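# Move carton from behind shelf bottles onto the desk

## Task

Get the carton that sits behind the line of bottles on the shelving unit and set it down on the desk. At the end every bottle must still stand upright on its shelf, the robot must not have tipped over or be left leaning, and the carton must rest on the desk by itself, not held there by the robot.

## Robot and tools

Robot: a Hello Robot Stretch 3 with one arm. It has a two-wheel base (0.33 m long, 0.34 m wide), a lift that slides up a mast, and a telescoping arm that sticks out to the robot's right side. The gripper cannot move forward on its own; drive the base for that. The base turns in place about a point midway between its wheels, 0.05 m back from its front edge, and it cannot move sideways. With arm in and wrist folded, a spin on the spot sweeps a 0.28 m radius; an unfolded level wrist reaches past that circle. Cameras: head_camera and nav_camera ride on the head (aimed by head_pan_rad and head_tilt_rad); wrist_camera is on the gripper. Note that a loose object can now and then get a short nudge from outside.

Frames: the base frame has its origin on the floor between the drive wheels, x forward, y to the left, z up. hand_pose is reported in it, located where closed fingertips meet. The odometry frame is the base frame as it stood at the start. Heading is positive to the left, range -3.142 to 3.142.

Tool execute_actions takes "actions", a list run in order. Each action may have "robot" (a command, a list of up to 8 commands run in sequence, or {"stop": true}), "steps" (1 to 450 control steps at 30 per second; default 1) and "until" (an early-exit condition). An action with only steps just waits. A command holds:
- "base": exactly one of {"translate_m": d}, a straight drive in metres relative to where the base is when that command begins (positive forward, |d| at most 1), or {"rotate_rad": d}, an in-place turn in radians relative to the current heading (positive counter-clockwise seen from above, |d| at most 3.2).
- "joints": absolute target positions by joint name, single numbers each; unnamed joints keep their previous target. lift_m 0 to 1.1 (arm height on mast); arm_m 0 to 0.52 (extension); wrist_yaw_rad -1.345 to 4.42 (0 along the arm, positive swings toward the front, 3.0 folded over the base); wrist_pitch_rad -1.57 to 0.451 (negative tips fingertips down); wrist_roll_rad -2.911 to 2.911 (0 fingers side by side); gripper_m -0.089 to 0.179 (bigger is wider; actual fingertip gap is smaller by about 0.007 near closed, 0.025 fully open, zero below 0.007); head_pan_rad -3.953 to 1.73 (0 ahead, positive left, -1.57 along the arm); head_tilt_rad -1.53 to 0.419 (negative down).
- "contact_limits": {"arm_m": e}, effort percent 1 to 100 at which the arm halts with contact_stop; lower is softer. It applies until arm_m's next command.
In a command list, {"pause_s": s} waits up to 15 s. Base and joint motions in one command start together and keep running across later actions and while you think. A new command overrides at once and discards any older queue. Any invalid value rejects the whole call.

"until": use {"robot": {"status": "ended"}} with steps 450 to wait until nothing moves; or compare fields, e.g. {"robot": {"lift_m": [">", 0.3]}}, with =, !=, <, <=, >, >=, or a status word / ["!=","moving"]. {"any": {"status": "ended"}} fires when any one motion ends.

zoom_image: "camera" (head_camera, nav_camera, wrist_camera) and "region" [x0, y0, x1, y1] in pixels of that camera's latest image, top-left origin, at most 504 by 504.

Only call it once everything is at rest and the carton lies on the desk unsupported.

Results: each shows one instant plus an image per camera. base_status gives progress and goal of the base move; joint_goals and joint_status per joint; status words: moving, done (within tolerance), off_target (stopped short, maybe still pushing), contact_stop (joint went slack until its next command), time_out, stopped, not_commanded, torque_fault (wrist servo off ~10 s, limp). measured_speeds are encoder speeds. refusals, queue (idle/running/done/dropped/stopped) and queue_left track commands; "refused:" and "dropped:" lines explain problems. on_its_own reports goals the robot changed, slack or off joints, odd resting efforts, and base lean. lidar_m: 12 distances in 30-degree sectors, first straight ahead, going counter-clockwise, plane 0.17 m high. wrist_depth_mm and head_depth_mm: 7x7 grids of median depth. motor_effort in percent, with peak in brackets. base_tilt in degrees.

Practical rules: the base is fast only when stowed (lift_m under 0.30, arm_m under 0.03, wrist_yaw_rad over 2.54). Fold or unfold the wrist only with lift_m 0.32 to 0.95, wrist_pitch_rad -0.4 and roll near 0; with yaw below -0.4 keep pitch at -0.5 or lower. To grip, command gripper_m under the object's width; release by opening at least 0.02 beyond the touch value. Readings do not prove a grasp; check images. Avoid pushing the arm into fixed things with the gripper above about 0.45 m, never push again after a contact_stop, and do not drive while hooked on something. If base_tilt shows a lean, back off in small steps, free the gripper, and lower lift_m toward 0.2. Reach over or around the bottles gently so none topple, set the carton down and open the gripper, then wait for all motion to end before finishing.

Each tool is called after "Emit:" by a JSON object that holds its "method" and its "body".

## Session

I'll start by looking at the scene.

Emit:
{"method": "execute_actions", "body": {"actions": []}}

Scene clock: 0.00 s.
robot.base_odometry: x=+0.000 y=+0.000 heading=+0.000 (m, m, rad; robot's odometry frame)
robot.turned_by_wheels: +0.000 (rad since the last result)
robot.turned_by_imu: +0.000 (rad since the last result)
robot.base_tilt: forward=-0.1 right=+0.4 (deg)
robot.lidar_m: 1.92 2.26 1.80 1.78 1.91 2.00 1.99 2.53 1.77 1.58 2.14 2.16
robot.head_depth_mm: 1897 2344 2319 2330 2303 2100 2271 / 1909 2398 2340 2325 2320 1905 2146 / 1880 2402 2390 2376 2378 2350 2312 / 1874 2422 2429 2399 2391 2382 2371 / 1875 2446 2422 2437 2427 2383 2394 / 1843 2483 2474 2465 2460 2442 2419 / 1768 2541 2479 2476 2489 2476 2438
robot.base_status: not_commanded
robot.joint_positions: lift_m=+0.440 arm_m=-0.002 wrist_yaw_rad=+3.058 wrist_pitch_rad=-0.609 wrist_roll_rad=+0.001 gripper_m=+0.037 head_pan_rad=-0.019 head_tilt_rad=-0.019
robot.joint_goals: lift_m=+0.440 arm_m=-0.002 wrist_yaw_rad=+3.058 wrist_pitch_rad=-0.609 wrist_roll_rad=+0.001 gripper_m=+0.037 head_pan_rad=-0.019 head_tilt_rad=-0.019
robot.joint_status: lift_m=not_commanded arm_m=not_commanded wrist_yaw_rad=not_commanded wrist_pitch_rad=not_commanded wrist_roll_rad=not_commanded gripper_m=not_commanded head_pan_rad=not_commanded head_tilt_rad=not_commanded
robot.measured_speeds: translate_m=+0.000 rotate_rad=+0.000 lift_m=+0.000 arm_m=+0.000 wrist_yaw_rad=+0.000 wrist_pitch_rad=+0.000 wrist_roll_rad=+0.000 head_pan_rad=+0.000 head_tilt_rad=+0.000
robot: refusals=0 queue=idle queue_left=0
robot.motor_effort: left_wheel=-1 right_wheel=+1 lift_m=+33 arm_m=+0 wrist_yaw_rad=+1 wrist_pitch_rad=+3 wrist_roll_rad=+0 gripper_m=+0 head_pan_rad=+0 head_tilt_rad=+3 (%)
robot.hand_pose: x=-0.0048 y=+0.0528 z=+0.4118 quat_wxyz=(+0.241, +0.683, +0.184, +0.665) (m; robot's base frame)
robot.wrist_depth_mm: - - - - - - - / - - - - - 975 983 / 862 833 - 815 818 814 828 / 750 717 732 736 738 710 694 / 658 638 634 626 643 637 629 / 581 577 - - 556 577 567 / 519 522 - - 514 501 499
pictures: head_camera (sideways: a quarter turn clockwise sets it upright), nav_camera (sideways: a quarter turn counterclockwise sets it upright), wrist_camera
Images, in order (width x height): head_camera 896x504, nav_camera 672x504, wrist_camera 644x364.

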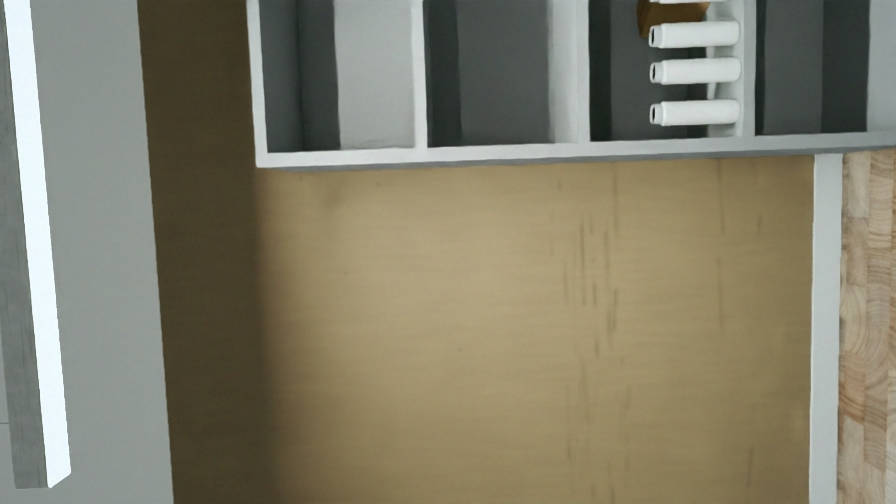

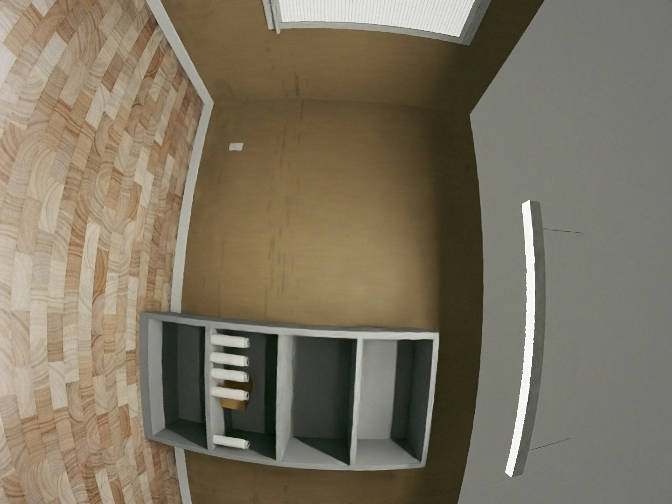

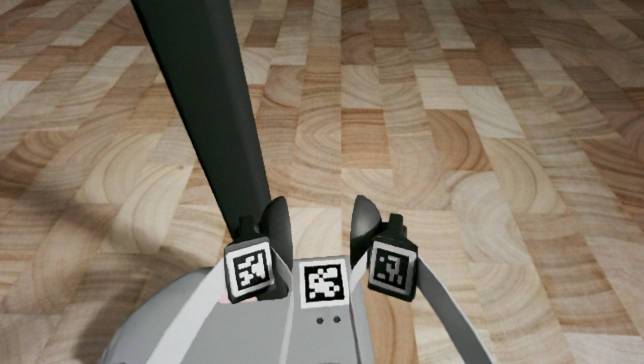

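Emit:
{"method": "execute_actions", "body": {"actions": [{"robot": {"joints": {"head_pan_rad": -0.35, "head_tilt_rad": -0.3}}, "steps": 100, "until": {"robot": {"status": "ended"}}}]}}

Scene clock: 5.93 s.
robot.base_odometry: x=+0.000 y=+0.000 heading=+0.000 (m, m, rad; robot's odometry frame)
robot.turned_by_wheels: +0.000 (rad since the last result)
robot.turned_by_imu: +0.000 (rad since the last result)
robot.base_tilt: forward=+0.0 right=+0.3 (deg)
robot.lidar_m: 1.92 2.26 1.80 1.77 1.90 2.00 2.00 2.54 1.77 1.58 2.14 2.15
robot.head_depth_mm: 2407 2528 2606 2783 2870 2090 1612 / 2114 2066 2240 2215 2459 2114 1622 / 2228 2350 2497 2579 2695 2127 1619 / 2152 2254 2371 2397 2574 2148 1644 / 2110 2235 2326 2400 2570 2129 1643 / 2074 2188 2295 2397 2501 2166 1646 / 2067 2164 2242 2346 2474 2158 1637
robot.base_status: not_commanded
robot.joint_positions: lift_m=+0.440 arm_m=-0.002 wrist_yaw_rad=+3.058 wrist_pitch_rad=-0.609 wrist_roll_rad=+0.001 gripper_m=+0.037 head_pan_rad=-0.343 head_tilt_rad=-0.296
robot.joint_goals: lift_m=+0.440 arm_m=-0.002 wrist_yaw_rad=+3.058 wrist_pitch_rad=-0.609 wrist_roll_rad=+0.001 gripper_m=+0.037 head_pan_rad=-0.350 head_tilt_rad=-0.300
robot.joint_status: lift_m=not_commanded arm_m=not_commanded wrist_yaw_rad=not_commanded wrist_pitch_rad=not_commanded wrist_roll_rad=not_commanded gripper_m=not_commanded head_pan_rad=done head_tilt_rad=done
robot.measured_speeds: translate_m=+0.000 rotate_rad=+0.000 lift_m=+0.000 arm_m=+0.000 wrist_yaw_rad=+0.000 wrist_pitch_rad=+0.000 wrist_roll_rad=+0.000 head_pan_rad=+0.000 head_tilt_rad=+0.000
robot: refusals=0 queue=done queue_left=0
robot.motor_effort: left_wheel=-1(1) right_wheel=+0(0) lift_m=+33(32) arm_m=+0(0) wrist_yaw_rad=+0(1) wrist_pitch_rad=+3(3) wrist_roll_rad=-1(0) gripper_m=+1(1) head_pan_rad=-3(21) head_tilt_rad=-2(31) (%)
robot.hand_pose: x=-0.0048 y=+0.0528 z=+0.4118 quat_wxyz=(+0.241, +0.683, +0.184, +0.665) (m; robot's base frame)
robot.wrist_depth_mm: - - - - - - - / - - - - - - 966 / 834 844 - 831 844 834 844 / 740 734 734 717 712 706 695 / 649 634 635 636 624 629 629 / 574 574 - - 544 569 557 / 516 530 - - 497 502 502
pictures: head_camera (sideways: a quarter turn clockwise sets it upright), nav_camera (sideways: a quarter turn counterclockwise sets it upright), wrist_camera
Images, in order (width x height): head_camera 896x504, nav_camera 672x504, wrist_camera 644x364.

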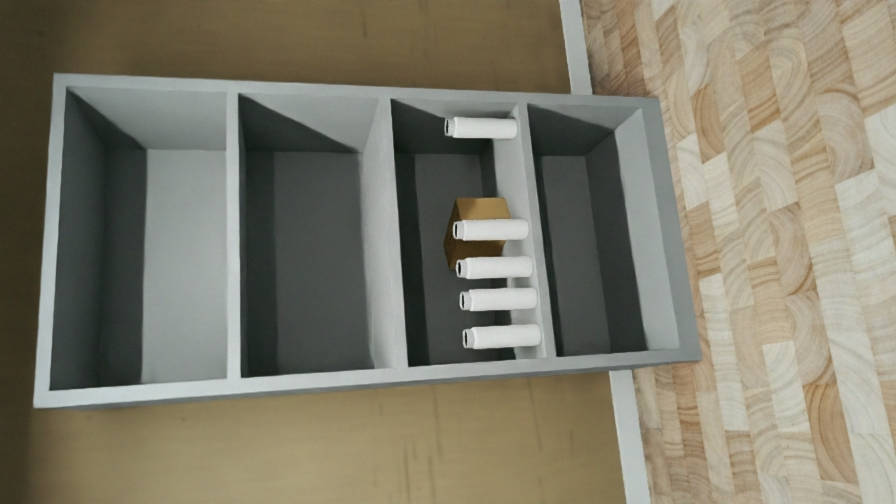

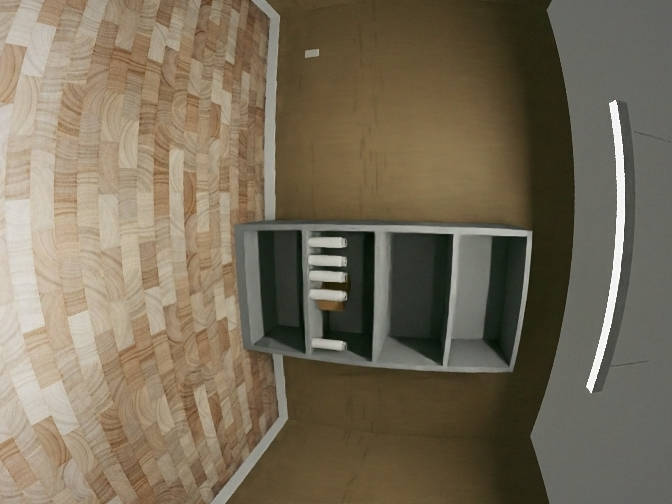

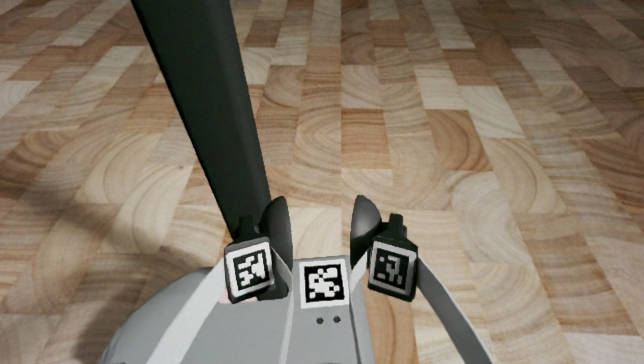

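Emit:
{"method": "zoom_image", "body": {"camera": "head_camera", "region": [370, 80, 710, 390]}}

Emit:
{"method": "execute_actions", "body": {"actions": [{"robot": {"joints": {"head_pan_rad": -2.2, "head_tilt_rad": -0.4}}, "steps": 150, "until": {"robot": {"status": "ended"}}}]}}

Region (370, 80, 710, 390) of head_camera's 896x504 image, scaled by 1.482, with more detail than that image has; it fills the top 460 rows of this view, and the rest is white.

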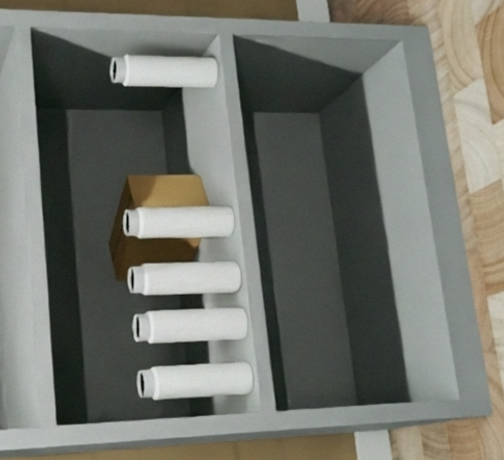

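Scene clock: 9.77 s.
robot.base_odometry: x=+0.000 y=+0.000 heading=+0.000 (m, m, rad; robot's odometry frame)
robot.turned_by_wheels: +0.000 (rad since the last result)
robot.turned_by_imu: +0.000 (rad since the last result)
robot.base_tilt: forward=+0.0 right=+0.3 (deg)
robot.lidar_m: 1.92 2.27 1.81 1.78 1.90 2.00 1.99 2.54 1.77 1.58 2.14 2.16
robot.head_depth_mm: 2437 2599 2809 3050 2514 1846 1465 / 2263 2444 2630 2845 2502 1866 1484 / 2151 2290 2426 2598 2516 1882 1473 / 2024 2124 2292 2442 2415 1879 1479 / 1901 2035 2162 2180 2064 1854 1491 / 1819 1911 2011 2058 2078 1873 1499 / 1725 1821 1916 1971 1882 1819 1487
robot.base_status: not_commanded
robot.joint_positions: lift_m=+0.440 arm_m=-0.002 wrist_yaw_rad=+3.058 wrist_pitch_rad=-0.609 wrist_roll_rad=+0.001 gripper_m=+0.037 head_pan_rad=-2.193 head_tilt_rad=-0.395
robot.joint_goals: lift_m=+0.440 arm_m=-0.002 wrist_yaw_rad=+3.058 wrist_pitch_rad=-0.609 wrist_roll_rad=+0.001 gripper_m=+0.037 head_pan_rad=-2.200 head_tilt_rad=-0.400
robot.joint_status: lift_m=not_commanded arm_m=not_commanded wrist_yaw_rad=not_commanded wrist_pitch_rad=not_commanded wrist_roll_rad=not_commanded gripper_m=not_commanded head_pan_rad=done head_tilt_rad=done
robot.measured_speeds: translate_m=+0.000 rotate_rad=+0.000 lift_m=+0.000 arm_m=+0.000 wrist_yaw_rad=+0.000 wrist_pitch_rad=+0.000 wrist_roll_rad=+0.000 head_pan_rad=+0.000 head_tilt_rad=+0.000
robot: refusals=0 queue=done queue_left=0
robot.motor_effort: left_wheel=+0(1) right_wheel=+1(0) lift_m=+34(33) arm_m=+0(0) wrist_yaw_rad=+0(0) wrist_pitch_rad=+3(3) wrist_roll_rad=+0(0) gripper_m=+0(0) head_pan_rad=-3(36) head_tilt_rad=-4(18) (%)
robot.hand_pose: x=-0.0048 y=+0.0528 z=+0.4118 quat_wxyz=(+0.241, +0.683, +0.184, +0.665) (m; robot's base frame)
robot.wrist_depth_mm: - - - - - - - / - - - - - 992 987 / 842 868 - 842 839 811 816 / 735 731 730 718 727 694 729 / 634 634 616 635 634 624 636 / 577 569 - - 551 568 564 / 518 528 - - 507 510 510
pictures: head_camera (sideways: a quarter turn clockwise sets it upright), nav_camera (sideways: a quarter turn counterclockwise sets it upright), wrist_camera
Images, in order (width x height): head_camera 896x504, nav_camera 672x504, wrist_camera 644x364.

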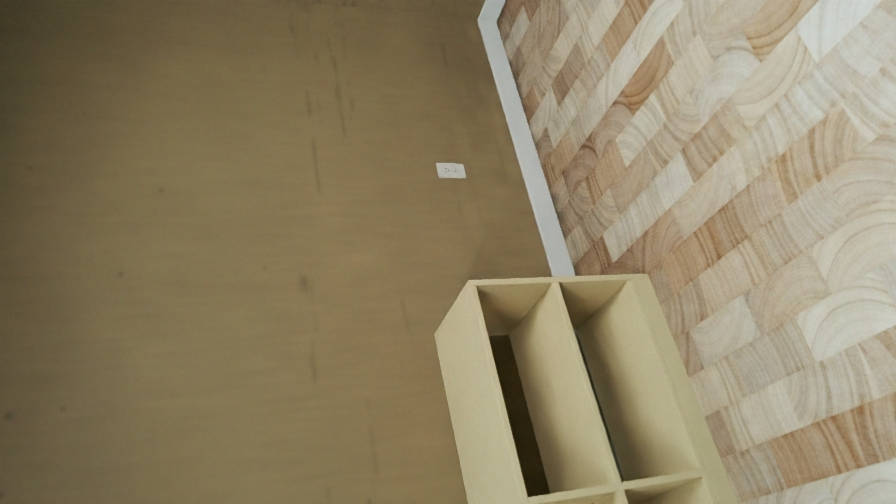

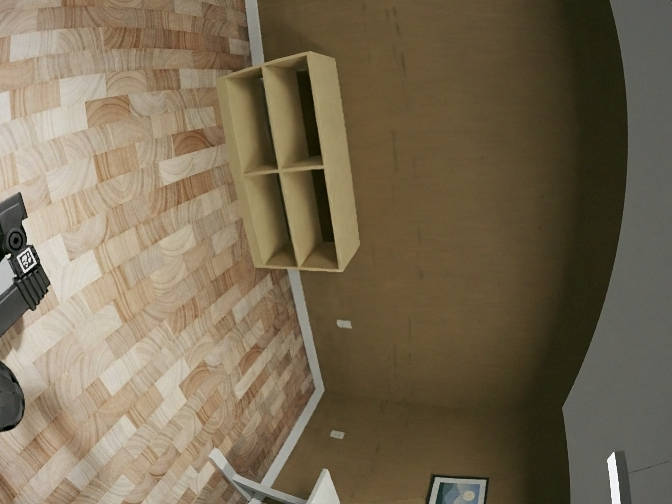

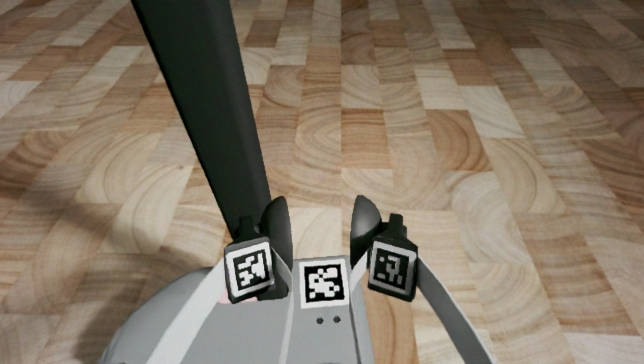

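Emit:
{"method": "execute_actions", "body": {"actions": [{"robot": {"joints": {"head_pan_rad": -3.3, "head_tilt_rad": -0.4}}, "steps": 150, "until": {"robot": {"status": "ended"}}}]}}

Scene clock: 13.53 s.
robot.base_odometry: x=+0.000 y=+0.000 heading=+0.000 (m, m, rad; robot's odometry frame)
robot.turned_by_wheels: +0.000 (rad since the last result)
robot.turned_by_imu: +0.000 (rad since the last result)
robot.base_tilt: forward=+0.0 right=+0.4 (deg)
robot.lidar_m: 1.92 2.27 1.80 1.77 1.90 2.00 1.99 2.53 1.77 1.58 2.14 2.15
robot.head_depth_mm: 2114 2274 2398 2504 2521 1848 1477 / 2115 2248 2410 2122 2416 1851 1479 / 2110 2224 2387 2226 2497 1862 1486 / 2080 2241 2356 2049 2533 1878 1481 / 2078 2209 2367 2063 2510 1885 1483 / 2069 2219 2366 2060 2569 1906 1496 / 2058 2179 2329 2067 2323 1882 1487
robot.base_status: not_commanded
robot.joint_positions: lift_m=+0.440 arm_m=-0.002 wrist_yaw_rad=+3.058 wrist_pitch_rad=-0.609 wrist_roll_rad=+0.001 gripper_m=+0.037 head_pan_rad=-3.293 head_tilt_rad=-0.395
robot.joint_goals: lift_m=+0.440 arm_m=-0.002 wrist_yaw_rad=+3.058 wrist_pitch_rad=-0.609 wrist_roll_rad=+0.001 gripper_m=+0.037 head_pan_rad=-3.300 head_tilt_rad=-0.400
robot.joint_status: lift_m=not_commanded arm_m=not_commanded wrist_yaw_rad=not_commanded wrist_pitch_rad=not_commanded wrist_roll_rad=not_commanded gripper_m=not_commanded head_pan_rad=done head_tilt_rad=done
robot.measured_speeds: translate_m=+0.000 rotate_rad=+0.000 lift_m=+0.000 arm_m=+0.000 wrist_yaw_rad=+0.000 wrist_pitch_rad=+0.000 wrist_roll_rad=+0.000 head_pan_rad=+0.000 head_tilt_rad=+0.000
robot: refusals=0 queue=done queue_left=0
robot.motor_effort: left_wheel=-1(1) right_wheel=+0(1) lift_m=+33(34) arm_m=+0(0) wrist_yaw_rad=+0(0) wrist_pitch_rad=+3(3) wrist_roll_rad=+0(0) gripper_m=+1(0) head_pan_rad=-4(32) head_tilt_rad=-3(3) (%)
robot.hand_pose: x=-0.0048 y=+0.0528 z=+0.4118 quat_wxyz=(+0.241, +0.683, +0.184, +0.665) (m; robot's base frame)
robot.wrist_depth_mm: - - - - - - - / - - - - - 950 960 / 839 840 - 843 829 812 813 / 725 739 722 730 713 727 746 / 639 652 653 633 630 637 629 / 571 572 - - 550 565 551 / 522 528 - - 507 513 511
pictures: head_camera (sideways: a quarter turn clockwise sets it upright), nav_camera (sideways: a quarter turn counterclockwise sets it upright), wrist_camera
Images, in order (width x height): head_camera 896x504, nav_camera 672x504, wrist_camera 644x364.

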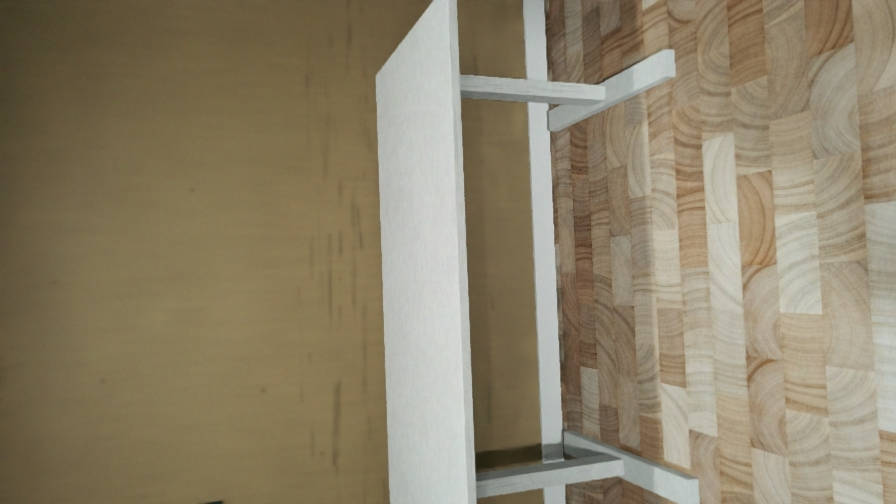

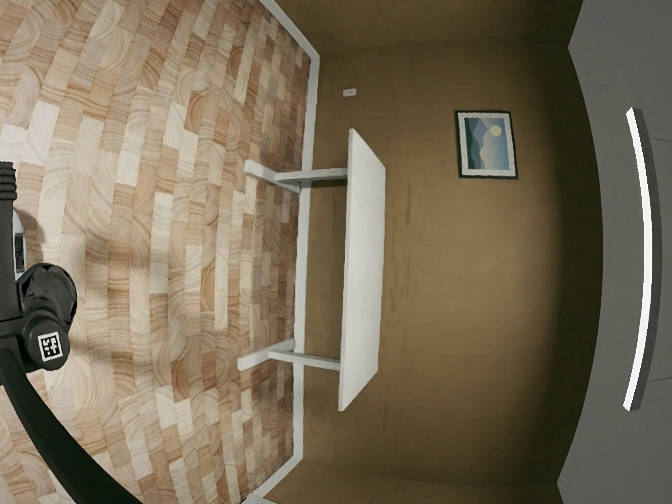

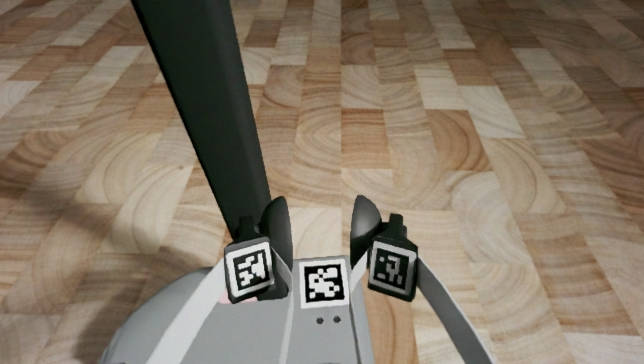

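Emit:
{"method": "execute_actions", "body": {"actions": [{"robot": [{"base": {"rotate_rad": -0.556}, "joints": {"lift_m": 0.27, "wrist_pitch_rad": -0.4, "head_pan_rad": 0.33, "head_tilt_rad": -0.55}}, {"base": {"translate_m": 1.0}}], "steps": 450, "until": {"robot": {"status": "ended"}}}]}}

Scene clock: 59.03 s.
robot.base_odometry: x=+0.849 y=-0.528 heading=-0.556 (m, m, rad; robot's odometry frame)
robot.turned_by_wheels: -0.556 (rad since the last result)
robot.turned_by_imu: -0.542 (rad since the last result)
robot.base_tilt: forward=+0.1 right=+0.5 (deg)
robot.lidar_m: 1.16 1.06 1.59 2.23 2.21 2.35 3.00 2.81 1.59 1.23 1.57 1.67
robot.head_depth_mm: 1147 1187 1163 1234 1405 1508 1325 / 1280 1395 1305 1525 1584 1516 1326 / 1273 1385 1315 1454 1716 1508 1327 / 1255 1366 1311 1354 1718 1503 1320 / 1240 1341 1204 1475 1344 1516 1328 / 1217 1327 1205 1526 1289 1511 1329 / 1210 1295 1207 1179 1219 1478 1333
robot.base_status: done (translate_m +1.0000 of +1.0000)
robot.joint_positions: lift_m=+0.270 arm_m=-0.002 wrist_yaw_rad=+3.058 wrist_pitch_rad=-0.418 wrist_roll_rad=+0.001 gripper_m=+0.037 head_pan_rad=+0.323 head_tilt_rad=-0.544
robot.joint_goals: lift_m=+0.270 arm_m=-0.002 wrist_yaw_rad=+3.058 wrist_pitch_rad=-0.400 wrist_roll_rad=+0.001 gripper_m=+0.037 head_pan_rad=+0.330 head_tilt_rad=-0.550
robot.joint_status: lift_m=done arm_m=not_commanded wrist_yaw_rad=not_commanded wrist_pitch_rad=done wrist_roll_rad=not_commanded gripper_m=not_commanded head_pan_rad=done head_tilt_rad=done
robot.measured_speeds: translate_m=+0.000 rotate_rad=+0.000 lift_m=+0.000 arm_m=+0.000 wrist_yaw_rad=+0.000 wrist_pitch_rad=+0.000 wrist_roll_rad=+0.000 head_pan_rad=+0.000 head_tilt_rad=+0.000
robot: refusals=0 queue=done queue_left=0
robot.motor_effort: left_wheel=+0(6) right_wheel=+0(5) lift_m=+26(33) arm_m=+0(0) wrist_yaw_rad=+0(0) wrist_pitch_rad=+4(3) wrist_roll_rad=+0(0) gripper_m=+0(0) head_pan_rad=+2(33) head_tilt_rad=-3(24) (%)
robot.hand_pose: x=-0.0025 y=+0.0808 z=+0.2830 quat_wxyz=(+0.176, +0.697, +0.118, +0.685) (m; robot's base frame)
robot.wrist_depth_mm: - - - - - - - / - - - - - - - / 827 833 825 813 823 798 808 / 666 660 - 674 631 642 633 / 532 549 - 549 545 525 530 / 464 - - - 441 462 450 / - - - - 398 400 399
pictures: head_camera (sideways: a quarter turn clockwise sets it upright), nav_camera (sideways: a quarter turn counterclockwise sets it upright), wrist_camera
Images, in order (width x height): head_camera 896x504, nav_camera 672x504, wrist_camera 644x364.

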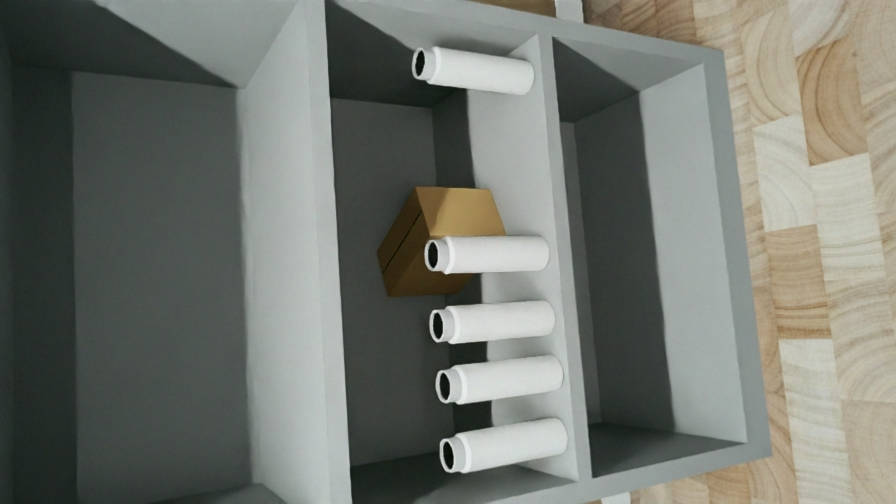

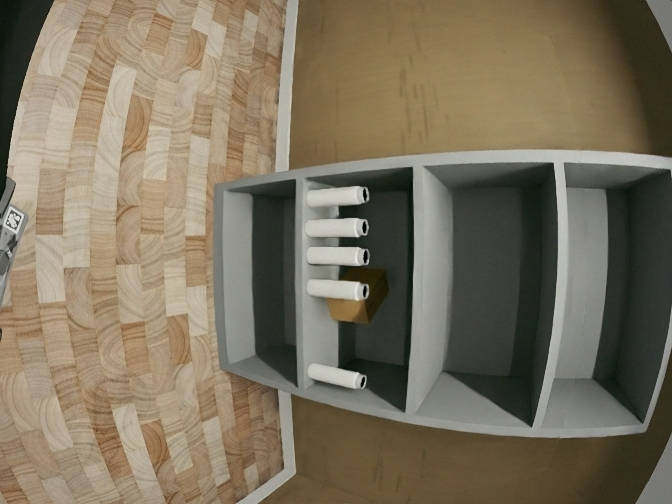

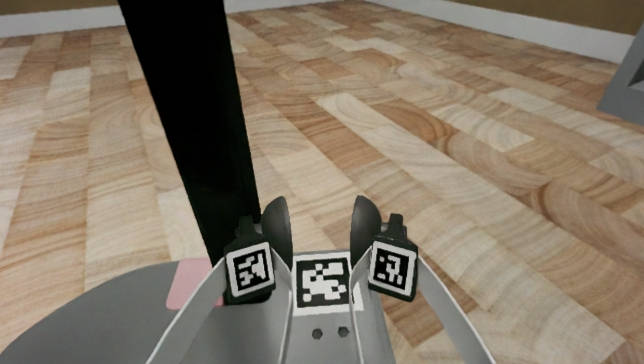

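Emit:
{"method": "zoom_image", "body": {"camera": "head_camera", "region": [340, 150, 600, 350]}}

Region (340, 150, 600, 350) of head_camera's 896x504 image, scaled by 1.938, with more detail than that image has; it fills the top 388 rows of this view, and the rest is white.

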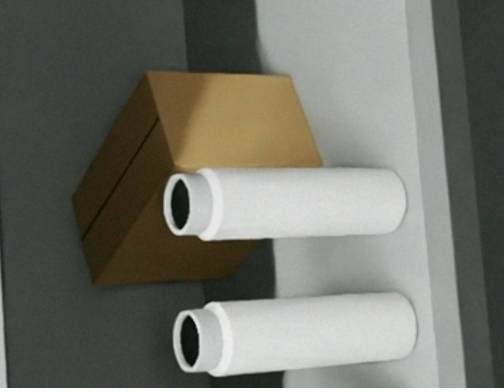

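Emit:
{"method": "execute_actions", "body": {"actions": [{"robot": {"joints": {"head_pan_rad": -1.75, "head_tilt_rad": -0.6}}, "steps": 1}, {"robot": [{"base": {"translate_m": 0.343}}, {"base": {"rotate_rad": 2.45}}], "steps": 450, "until": {"robot": {"status": "ended"}}}]}}

Scene clock: 184.57 s.
robot.base_odometry: x=+1.141 y=-0.709 heading=+1.894 (m, m, rad; robot's odometry frame)
robot.turned_by_wheels: +2.450 (rad since the last result)
robot.turned_by_imu: +2.403 (rad since the last result)
robot.base_tilt: forward=+0.0 right=+0.4 (deg)
robot.lidar_m: 2.37 3.04 3.11 1.73 1.53 1.42 1.45 0.81 1.16 0.83 1.53 2.34
robot.head_depth_mm: 941 1026 854 1201 1059 1331 1204 / 955 1054 858 1116 946 1362 1212 / 978 1079 862 1299 1009 1367 1233 / 1007 1098 860 1344 975 1405 1254 / 1025 1109 863 1304 1016 1397 1275 / 876 918 867 987 1036 1249 1288 / 720 746 811 1459 1744 1549 1293
robot.base_status: done (rotate_rad +2.4499 of +2.4500)
robot.joint_positions: lift_m=+0.270 arm_m=-0.002 wrist_yaw_rad=+3.058 wrist_pitch_rad=-0.418 wrist_roll_rad=+0.001 gripper_m=+0.037 head_pan_rad=-1.743 head_tilt_rad=-0.594
robot.joint_goals: lift_m=+0.270 arm_m=-0.002 wrist_yaw_rad=+3.058 wrist_pitch_rad=-0.400 wrist_roll_rad=+0.001 gripper_m=+0.037 head_pan_rad=-1.750 head_tilt_rad=-0.600
robot.joint_status: lift_m=done arm_m=not_commanded wrist_yaw_rad=not_commanded wrist_pitch_rad=done wrist_roll_rad=not_commanded gripper_m=not_commanded head_pan_rad=done head_tilt_rad=done
robot.measured_speeds: translate_m=+0.000 rotate_rad=+0.000 lift_m=+0.000 arm_m=+0.000 wrist_yaw_rad=+0.000 wrist_pitch_rad=+0.000 wrist_roll_rad=+0.000 head_pan_rad=+0.000 head_tilt_rad=+0.000
robot: refusals=0 queue=done queue_left=0
robot.motor_effort: left_wheel=-1(6) right_wheel=+3(11) lift_m=+26(25) arm_m=-1(1) wrist_yaw_rad=+0(1) wrist_pitch_rad=+5(4) wrist_roll_rad=+0(0) gripper_m=-1(1) head_pan_rad=-3(34) head_tilt_rad=-4(14) (%)
robot.hand_pose: x=-0.0025 y=+0.0808 z=+0.2830 quat_wxyz=(+0.176, +0.697, +0.118, +0.685) (m; robot's base frame)
robot.wrist_depth_mm: - - - - - - - / - - - - - - - / 812 804 830 821 809 787 772 / 658 650 - 646 641 644 638 / 552 543 - 539 544 532 541 / 470 - - - 439 455 455 / - - - - 403 402 397
pictures: head_camera (sideways: a quarter turn clockwise sets it upright), nav_camera (sideways: a quarter turn counterclockwise sets it upright), wrist_camera
Images, in order (width x height): head_camera 896x504, nav_camera 672x504, wrist_camera 644x364.

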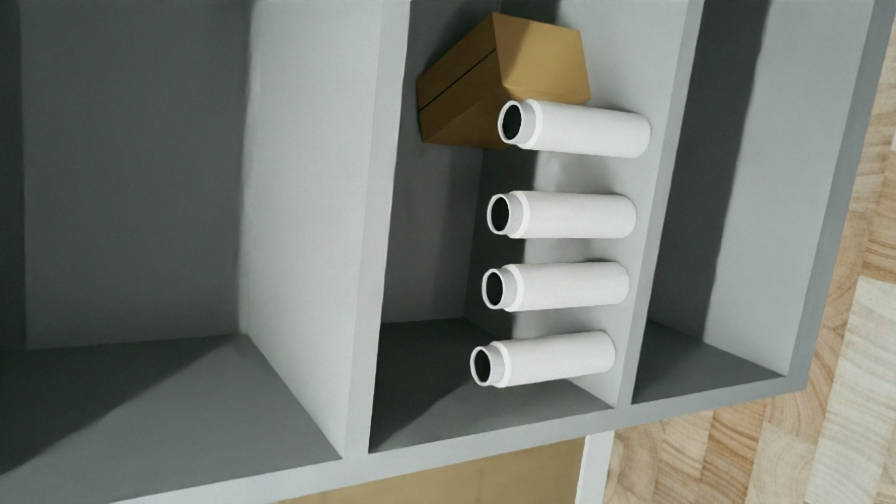

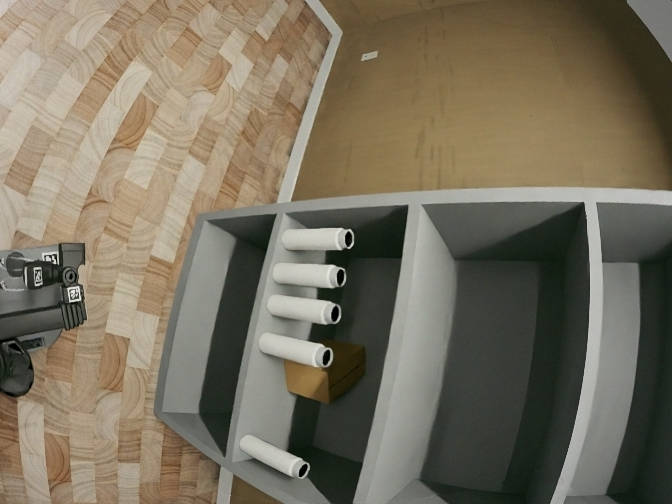

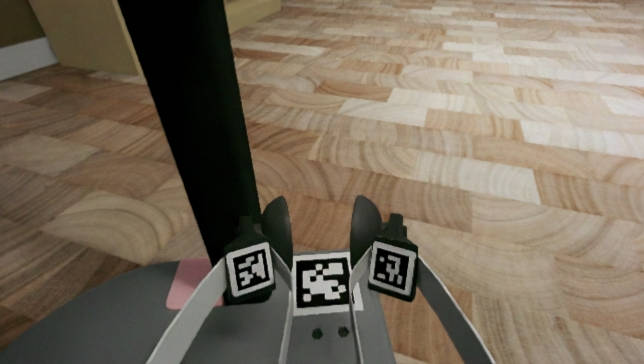

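Emit:
{"method": "zoom_image", "body": {"camera": "head_camera", "region": [400, 0, 680, 180]}}

Region (400, 0, 680, 180) of head_camera's 896x504 image, scaled by 1.800, with more detail than that image has; it fills the top 324 rows of this view, and the rest is white.

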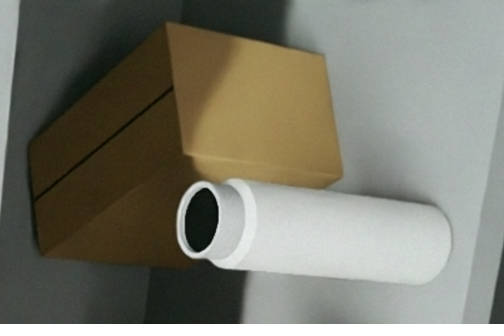

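Emit:
{"method": "execute_actions", "body": {"actions": [{"robot": {"base": {"rotate_rad": 0.03}, "joints": {"lift_m": 0.62, "head_pan_rad": -1.57, "head_tilt_rad": -0.75}}, "steps": 100, "until": {"robot": {"lift_m": [">", 0.33], "base_status": ["!=", "moving"]}}}, {"robot": {"base": {"translate_m": -0.52}, "joints": {"wrist_yaw_rad": 0.0}}, "steps": 150, "until": {"robot": {"wrist_yaw_rad": ["<", 2.0]}}}, {"robot": {"joints": {"gripper_m": 0.179}}, "steps": 400, "until": {"robot": {"status": "ended"}}}]}}

Scene clock: 214.97 s.
robot.base_odometry: x=+1.321 y=-1.197 heading=+1.924 (m, m, rad; robot's odometry frame)
robot.turned_by_wheels: +0.030 (rad since the last result)
robot.turned_by_imu: +0.026 (rad since the last result)
robot.base_tilt: forward=+0.1 right=+0.5 (deg)
robot.lidar_m: 2.86 3.71 3.36 1.16 1.02 0.96 0.98 1.00 0.48 0.95 1.02 2.79
robot.head_depth_mm: 766 813 483 552 1264 1390 1191 / 797 847 605 1104 725 853 1174 / 832 872 607 1149 790 1219 1150 / 867 874 606 1078 962 1238 1195 / 906 878 636 1007 965 1314 1186 / 955 872 666 1115 964 1303 1197 / 996 878 700 939 1046 1332 1196
robot.base_status: done (translate_m -0.5200 of -0.5200)
robot.joint_positions: lift_m=+0.620 arm_m=-0.002 wrist_yaw_rad=+0.002 wrist_pitch_rad=-0.417 wrist_roll_rad=+0.001 gripper_m=+0.179 head_pan_rad=-1.577 head_tilt_rad=-0.741
robot.joint_goals: lift_m=+0.620 arm_m=-0.002 wrist_yaw_rad=+0.000 wrist_pitch_rad=-0.400 wrist_roll_rad=+0.001 gripper_m=+0.179 head_pan_rad=-1.570 head_tilt_rad=-0.750
robot.joint_status: lift_m=done arm_m=not_commanded wrist_yaw_rad=done wrist_pitch_rad=done wrist_roll_rad=not_commanded gripper_m=done head_pan_rad=done head_tilt_rad=done
robot.measured_speeds: translate_m=+0.000 rotate_rad=+0.000 lift_m=+0.000 arm_m=+0.000 wrist_yaw_rad=+0.000 wrist_pitch_rad=+0.000 wrist_roll_rad=+0.000 head_pan_rad=+0.000 head_tilt_rad=+0.000
robot: refusals=0 queue=done queue_left=0
robot.motor_effort: left_wheel=-2(7) right_wheel=+3(8) lift_m=+40(42) arm_m=-1(1) wrist_yaw_rad=-2(3) wrist_pitch_rad=+4(4) wrist_roll_rad=+0(1) gripper_m=+0(97) head_pan_rad=+2(14) head_tilt_rad=-7(26) (%)
robot.hand_pose: x=-0.0212 y=-0.3674 z=+0.6325 quat_wxyz=(+0.692, +0.147, -0.692, -0.146) (m; robot's base frame)
robot.wrist_depth_mm: 449 389 768 552 242 311 181 / 523 431 562 526 265 311 200 / 656 473 446 448 290 266 585 / 792 934 - 374 323 258 656 / - 874 915 888 333 295 715 / 885 816 772 755 740 332 763 / 727 749 728 674 641 745 737
pictures: head_camera (sideways: a quarter turn clockwise sets it upright), nav_camera (sideways: a quarter turn counterclockwise sets it upright), wrist_camera
Images, in order (width x height): head_camera 896x504, nav_camera 672x504, wrist_camera 644x364.

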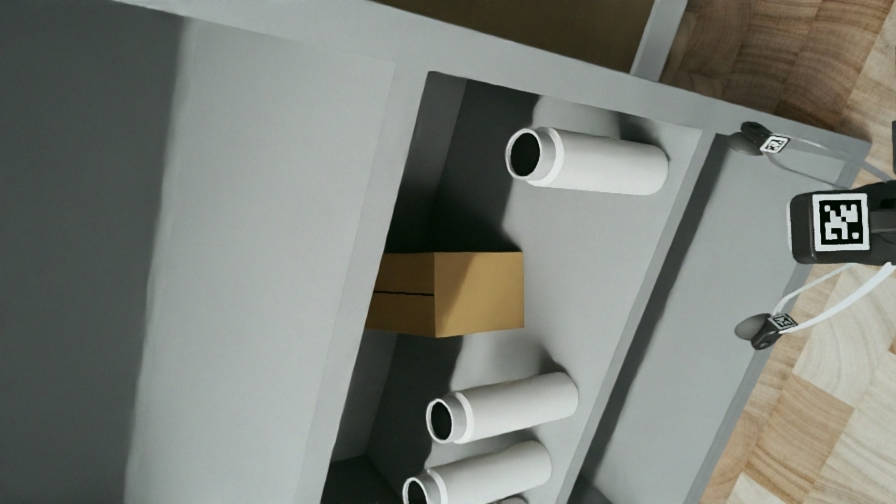

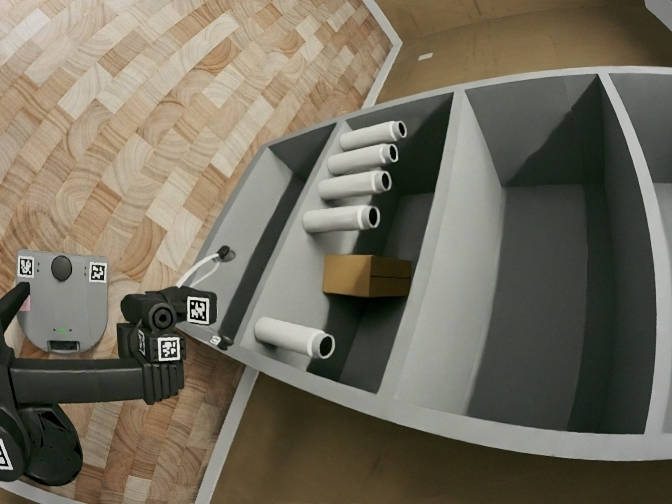

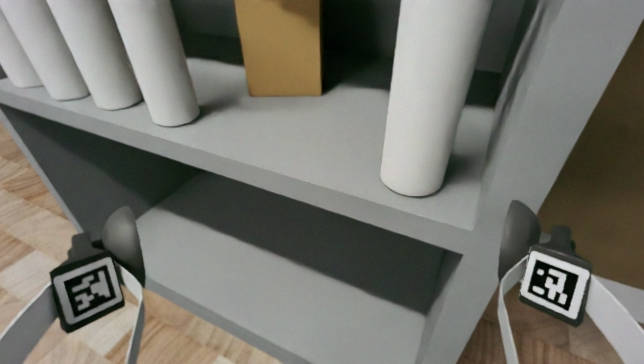

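Emit:
{"method": "execute_actions", "body": {"actions": [{"robot": {"base": {"translate_m": 0.06}, "joints": {"arm_m": 0.1}}, "steps": 200, "until": {"robot": {"status": "ended"}}}]}}

Scene clock: 275.57 s.
robot.base_odometry: x=+1.300 y=-1.140 heading=+1.924 (m, m, rad; robot's odometry frame)
robot.turned_by_wheels: +0.000 (rad since the last result)
robot.turned_by_imu: +0.000 (rad since the last result)
robot.base_tilt: forward=+0.0 right=+0.5 (deg)
robot.lidar_m: 2.80 3.64 3.32 1.16 1.07 1.01 1.04 1.03 0.50 0.98 0.99 2.74
robot.head_depth_mm: 788 835 607 1078 700 1328 1219 / 819 871 607 1136 756 845 - / 855 870 606 1171 957 1301 - / 889 874 635 969 962 1335 1175 / 936 875 666 1195 960 1298 1189 / 980 876 700 1118 991 1325 1198 / 1032 876 1208 939 1399 1352 1192
robot.base_status: done (translate_m +0.0600 of +0.0600)
robot.joint_positions: lift_m=+0.620 arm_m=+0.100 wrist_yaw_rad=+0.001 wrist_pitch_rad=-0.417 wrist_roll_rad=+0.001 gripper_m=+0.179 head_pan_rad=-1.577 head_tilt_rad=-0.741
robot.joint_goals: lift_m=+0.620 arm_m=+0.100 wrist_yaw_rad=+0.000 wrist_pitch_rad=-0.400 wrist_roll_rad=+0.001 gripper_m=+0.179 head_pan_rad=-1.570 head_tilt_rad=-0.750
robot.joint_status: lift_m=done arm_m=done wrist_yaw_rad=done wrist_pitch_rad=done wrist_roll_rad=not_commanded gripper_m=done head_pan_rad=done head_tilt_rad=done
robot.measured_speeds: translate_m=+0.000 rotate_rad=+0.000 lift_m=+0.000 arm_m=+0.000 wrist_yaw_rad=+0.000 wrist_pitch_rad=+0.000 wrist_roll_rad=+0.000 head_pan_rad=+0.000 head_tilt_rad=+0.000
robot: refusals=0 queue=done queue_left=0
robot.motor_effort: left_wheel=-2(3) right_wheel=+2(6) lift_m=+40(39) arm_m=+2(2) wrist_yaw_rad=-2(2) wrist_pitch_rad=+4(4) wrist_roll_rad=+0(0) gripper_m=+0(0) head_pan_rad=+2(2) head_tilt_rad=-6(7) (%)
robot.hand_pose: x=-0.0213 y=-0.4692 z=+0.6325 quat_wxyz=(+0.692, +0.147, -0.692, -0.147) (m; robot's base frame)
robot.wrist_depth_mm: 338 288 730 372 582 513 149 / 400 324 567 405 577 548 158 / 443 399 419 440 444 394 171 / 644 393 355 352 347 217 193 / 943 855 859 303 292 251 249 / 852 788 748 766 273 247 230 / 739 744 698 675 655 397 228
pictures: head_camera (sideways: a quarter turn clockwise sets it upright), nav_camera (sideways: a quarter turn counterclockwise sets it upright), wrist_camera
Images, in order (width x height): head_camera 896x504, nav_camera 672x504, wrist_camera 644x364.

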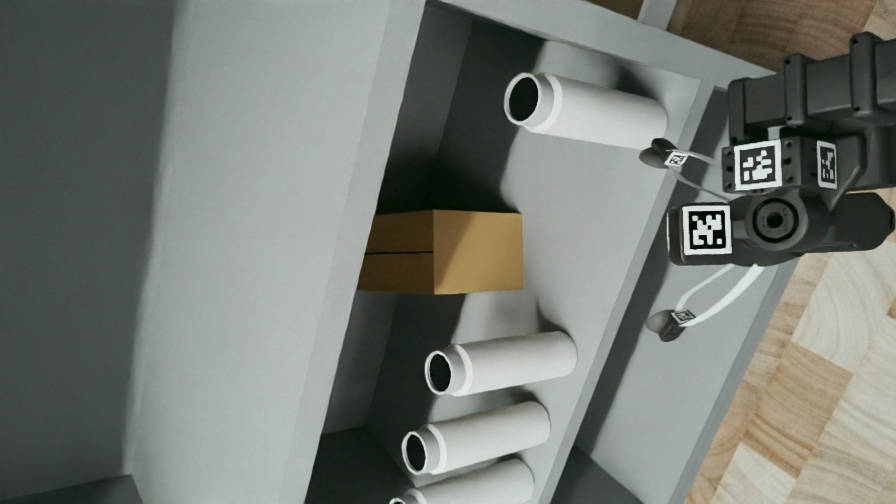

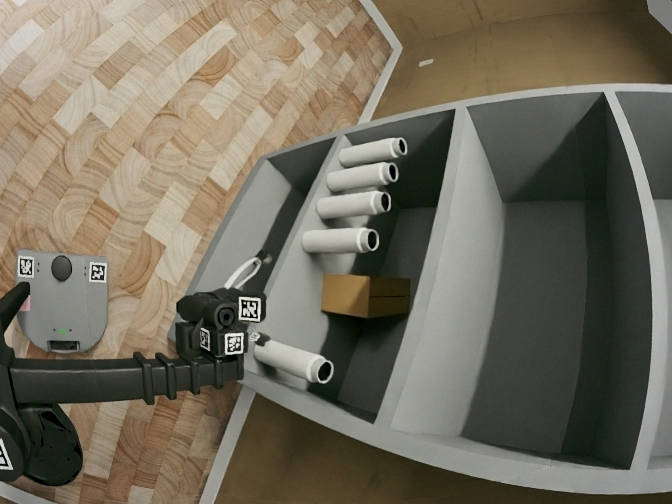

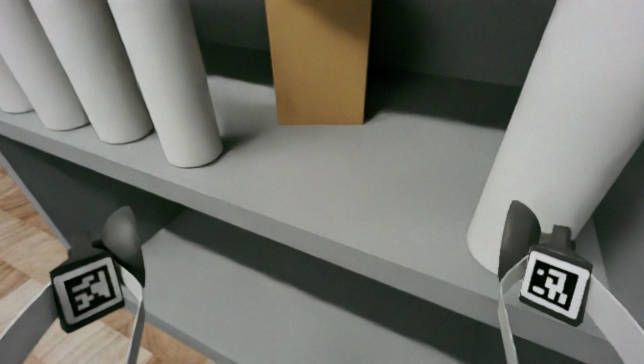

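Emit:
{"method": "execute_actions", "body": {"actions": [{"robot": {"joints": {"gripper_m": 0.125}}, "steps": 60, "until": {"robot": {"gripper_m": ["<", 0.15]}}}, {"robot": {"joints": {"arm_m": 0.3}}, "steps": 200, "until": {"robot": {"status": "ended"}}}]}}

Scene clock: 292.93 s.
robot.base_odometry: x=+1.300 y=-1.140 heading=+1.924 (m, m, rad; robot's odometry frame)
robot.turned_by_wheels: +0.000 (rad since the last result)
robot.turned_by_imu: +0.000 (rad since the last result)
robot.base_tilt: forward=+0.0 right=+0.4 (deg)
robot.lidar_m: 2.80 3.64 3.34 1.16 1.08 1.01 1.04 1.03 0.50 0.98 0.98 2.75
robot.head_depth_mm: 789 836 605 1080 700 1326 1214 / 820 870 606 1131 724 - - / 855 875 607 1172 - 1250 1166 / 894 874 633 969 935 1306 1202 / 935 875 664 1195 958 1308 1193 / 979 875 699 1115 990 1325 1200 / 1031 881 1201 937 1399 1350 1202
robot.base_status: done (translate_m +0.0600 of +0.0600)
robot.joint_positions: lift_m=+0.620 arm_m=+0.300 wrist_yaw_rad=+0.000 wrist_pitch_rad=-0.417 wrist_roll_rad=+0.001 gripper_m=+0.125 head_pan_rad=-1.577 head_tilt_rad=-0.741
robot.joint_goals: lift_m=+0.620 arm_m=+0.300 wrist_yaw_rad=+0.000 wrist_pitch_rad=-0.400 wrist_roll_rad=+0.001 gripper_m=+0.125 head_pan_rad=-1.570 head_tilt_rad=-0.750
robot.joint_status: lift_m=done arm_m=done wrist_yaw_rad=done wrist_pitch_rad=done wrist_roll_rad=not_commanded gripper_m=done head_pan_rad=done head_tilt_rad=done
robot.measured_speeds: translate_m=+0.000 rotate_rad=+0.000 lift_m=+0.000 arm_m=+0.000 wrist_yaw_rad=+0.000 wrist_pitch_rad=+0.000 wrist_roll_rad=+0.000 head_pan_rad=+0.000 head_tilt_rad=+0.000
robot: refusals=0 queue=done queue_left=0
robot.motor_effort: left_wheel=-2(2) right_wheel=+2(2) lift_m=+40(40) arm_m=+2(4) wrist_yaw_rad=-1(1) wrist_pitch_rad=+4(4) wrist_roll_rad=+0(0) gripper_m=+0(99) head_pan_rad=+2(3) head_tilt_rad=-6(6) (%)
robot.hand_pose: x=-0.0214 y=-0.6692 z=+0.6325 quat_wxyz=(+0.692, +0.147, -0.692, -0.147) (m; robot's base frame)
robot.wrist_depth_mm: 494 579 200 196 385 364 335 / 537 588 221 210 418 396 360 / 159 445 407 236 425 411 386 / 162 352 339 262 334 343 346 / 168 206 292 286 287 294 289 / 183 196 248 250 247 254 247 / 215 216 218 217 216 216 216
pictures: head_camera (sideways: a quarter turn clockwise sets it upright), nav_camera (sideways: a quarter turn counterclockwise sets it upright), wrist_camera
Images, in order (width x height): head_camera 896x504, nav_camera 672x504, wrist_camera 644x364.

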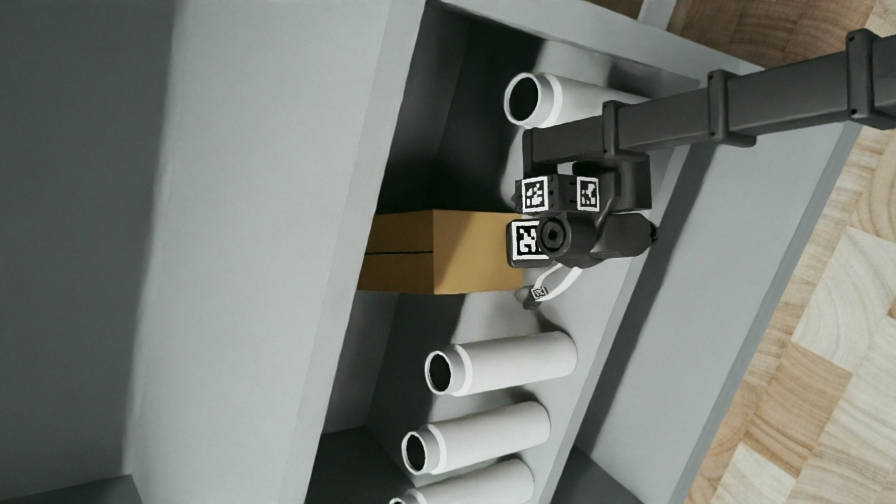

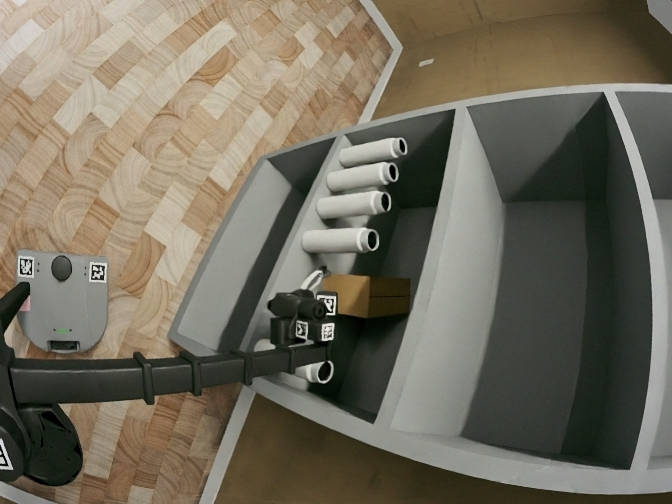

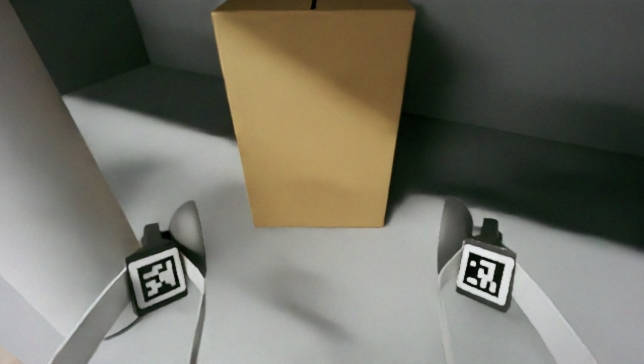

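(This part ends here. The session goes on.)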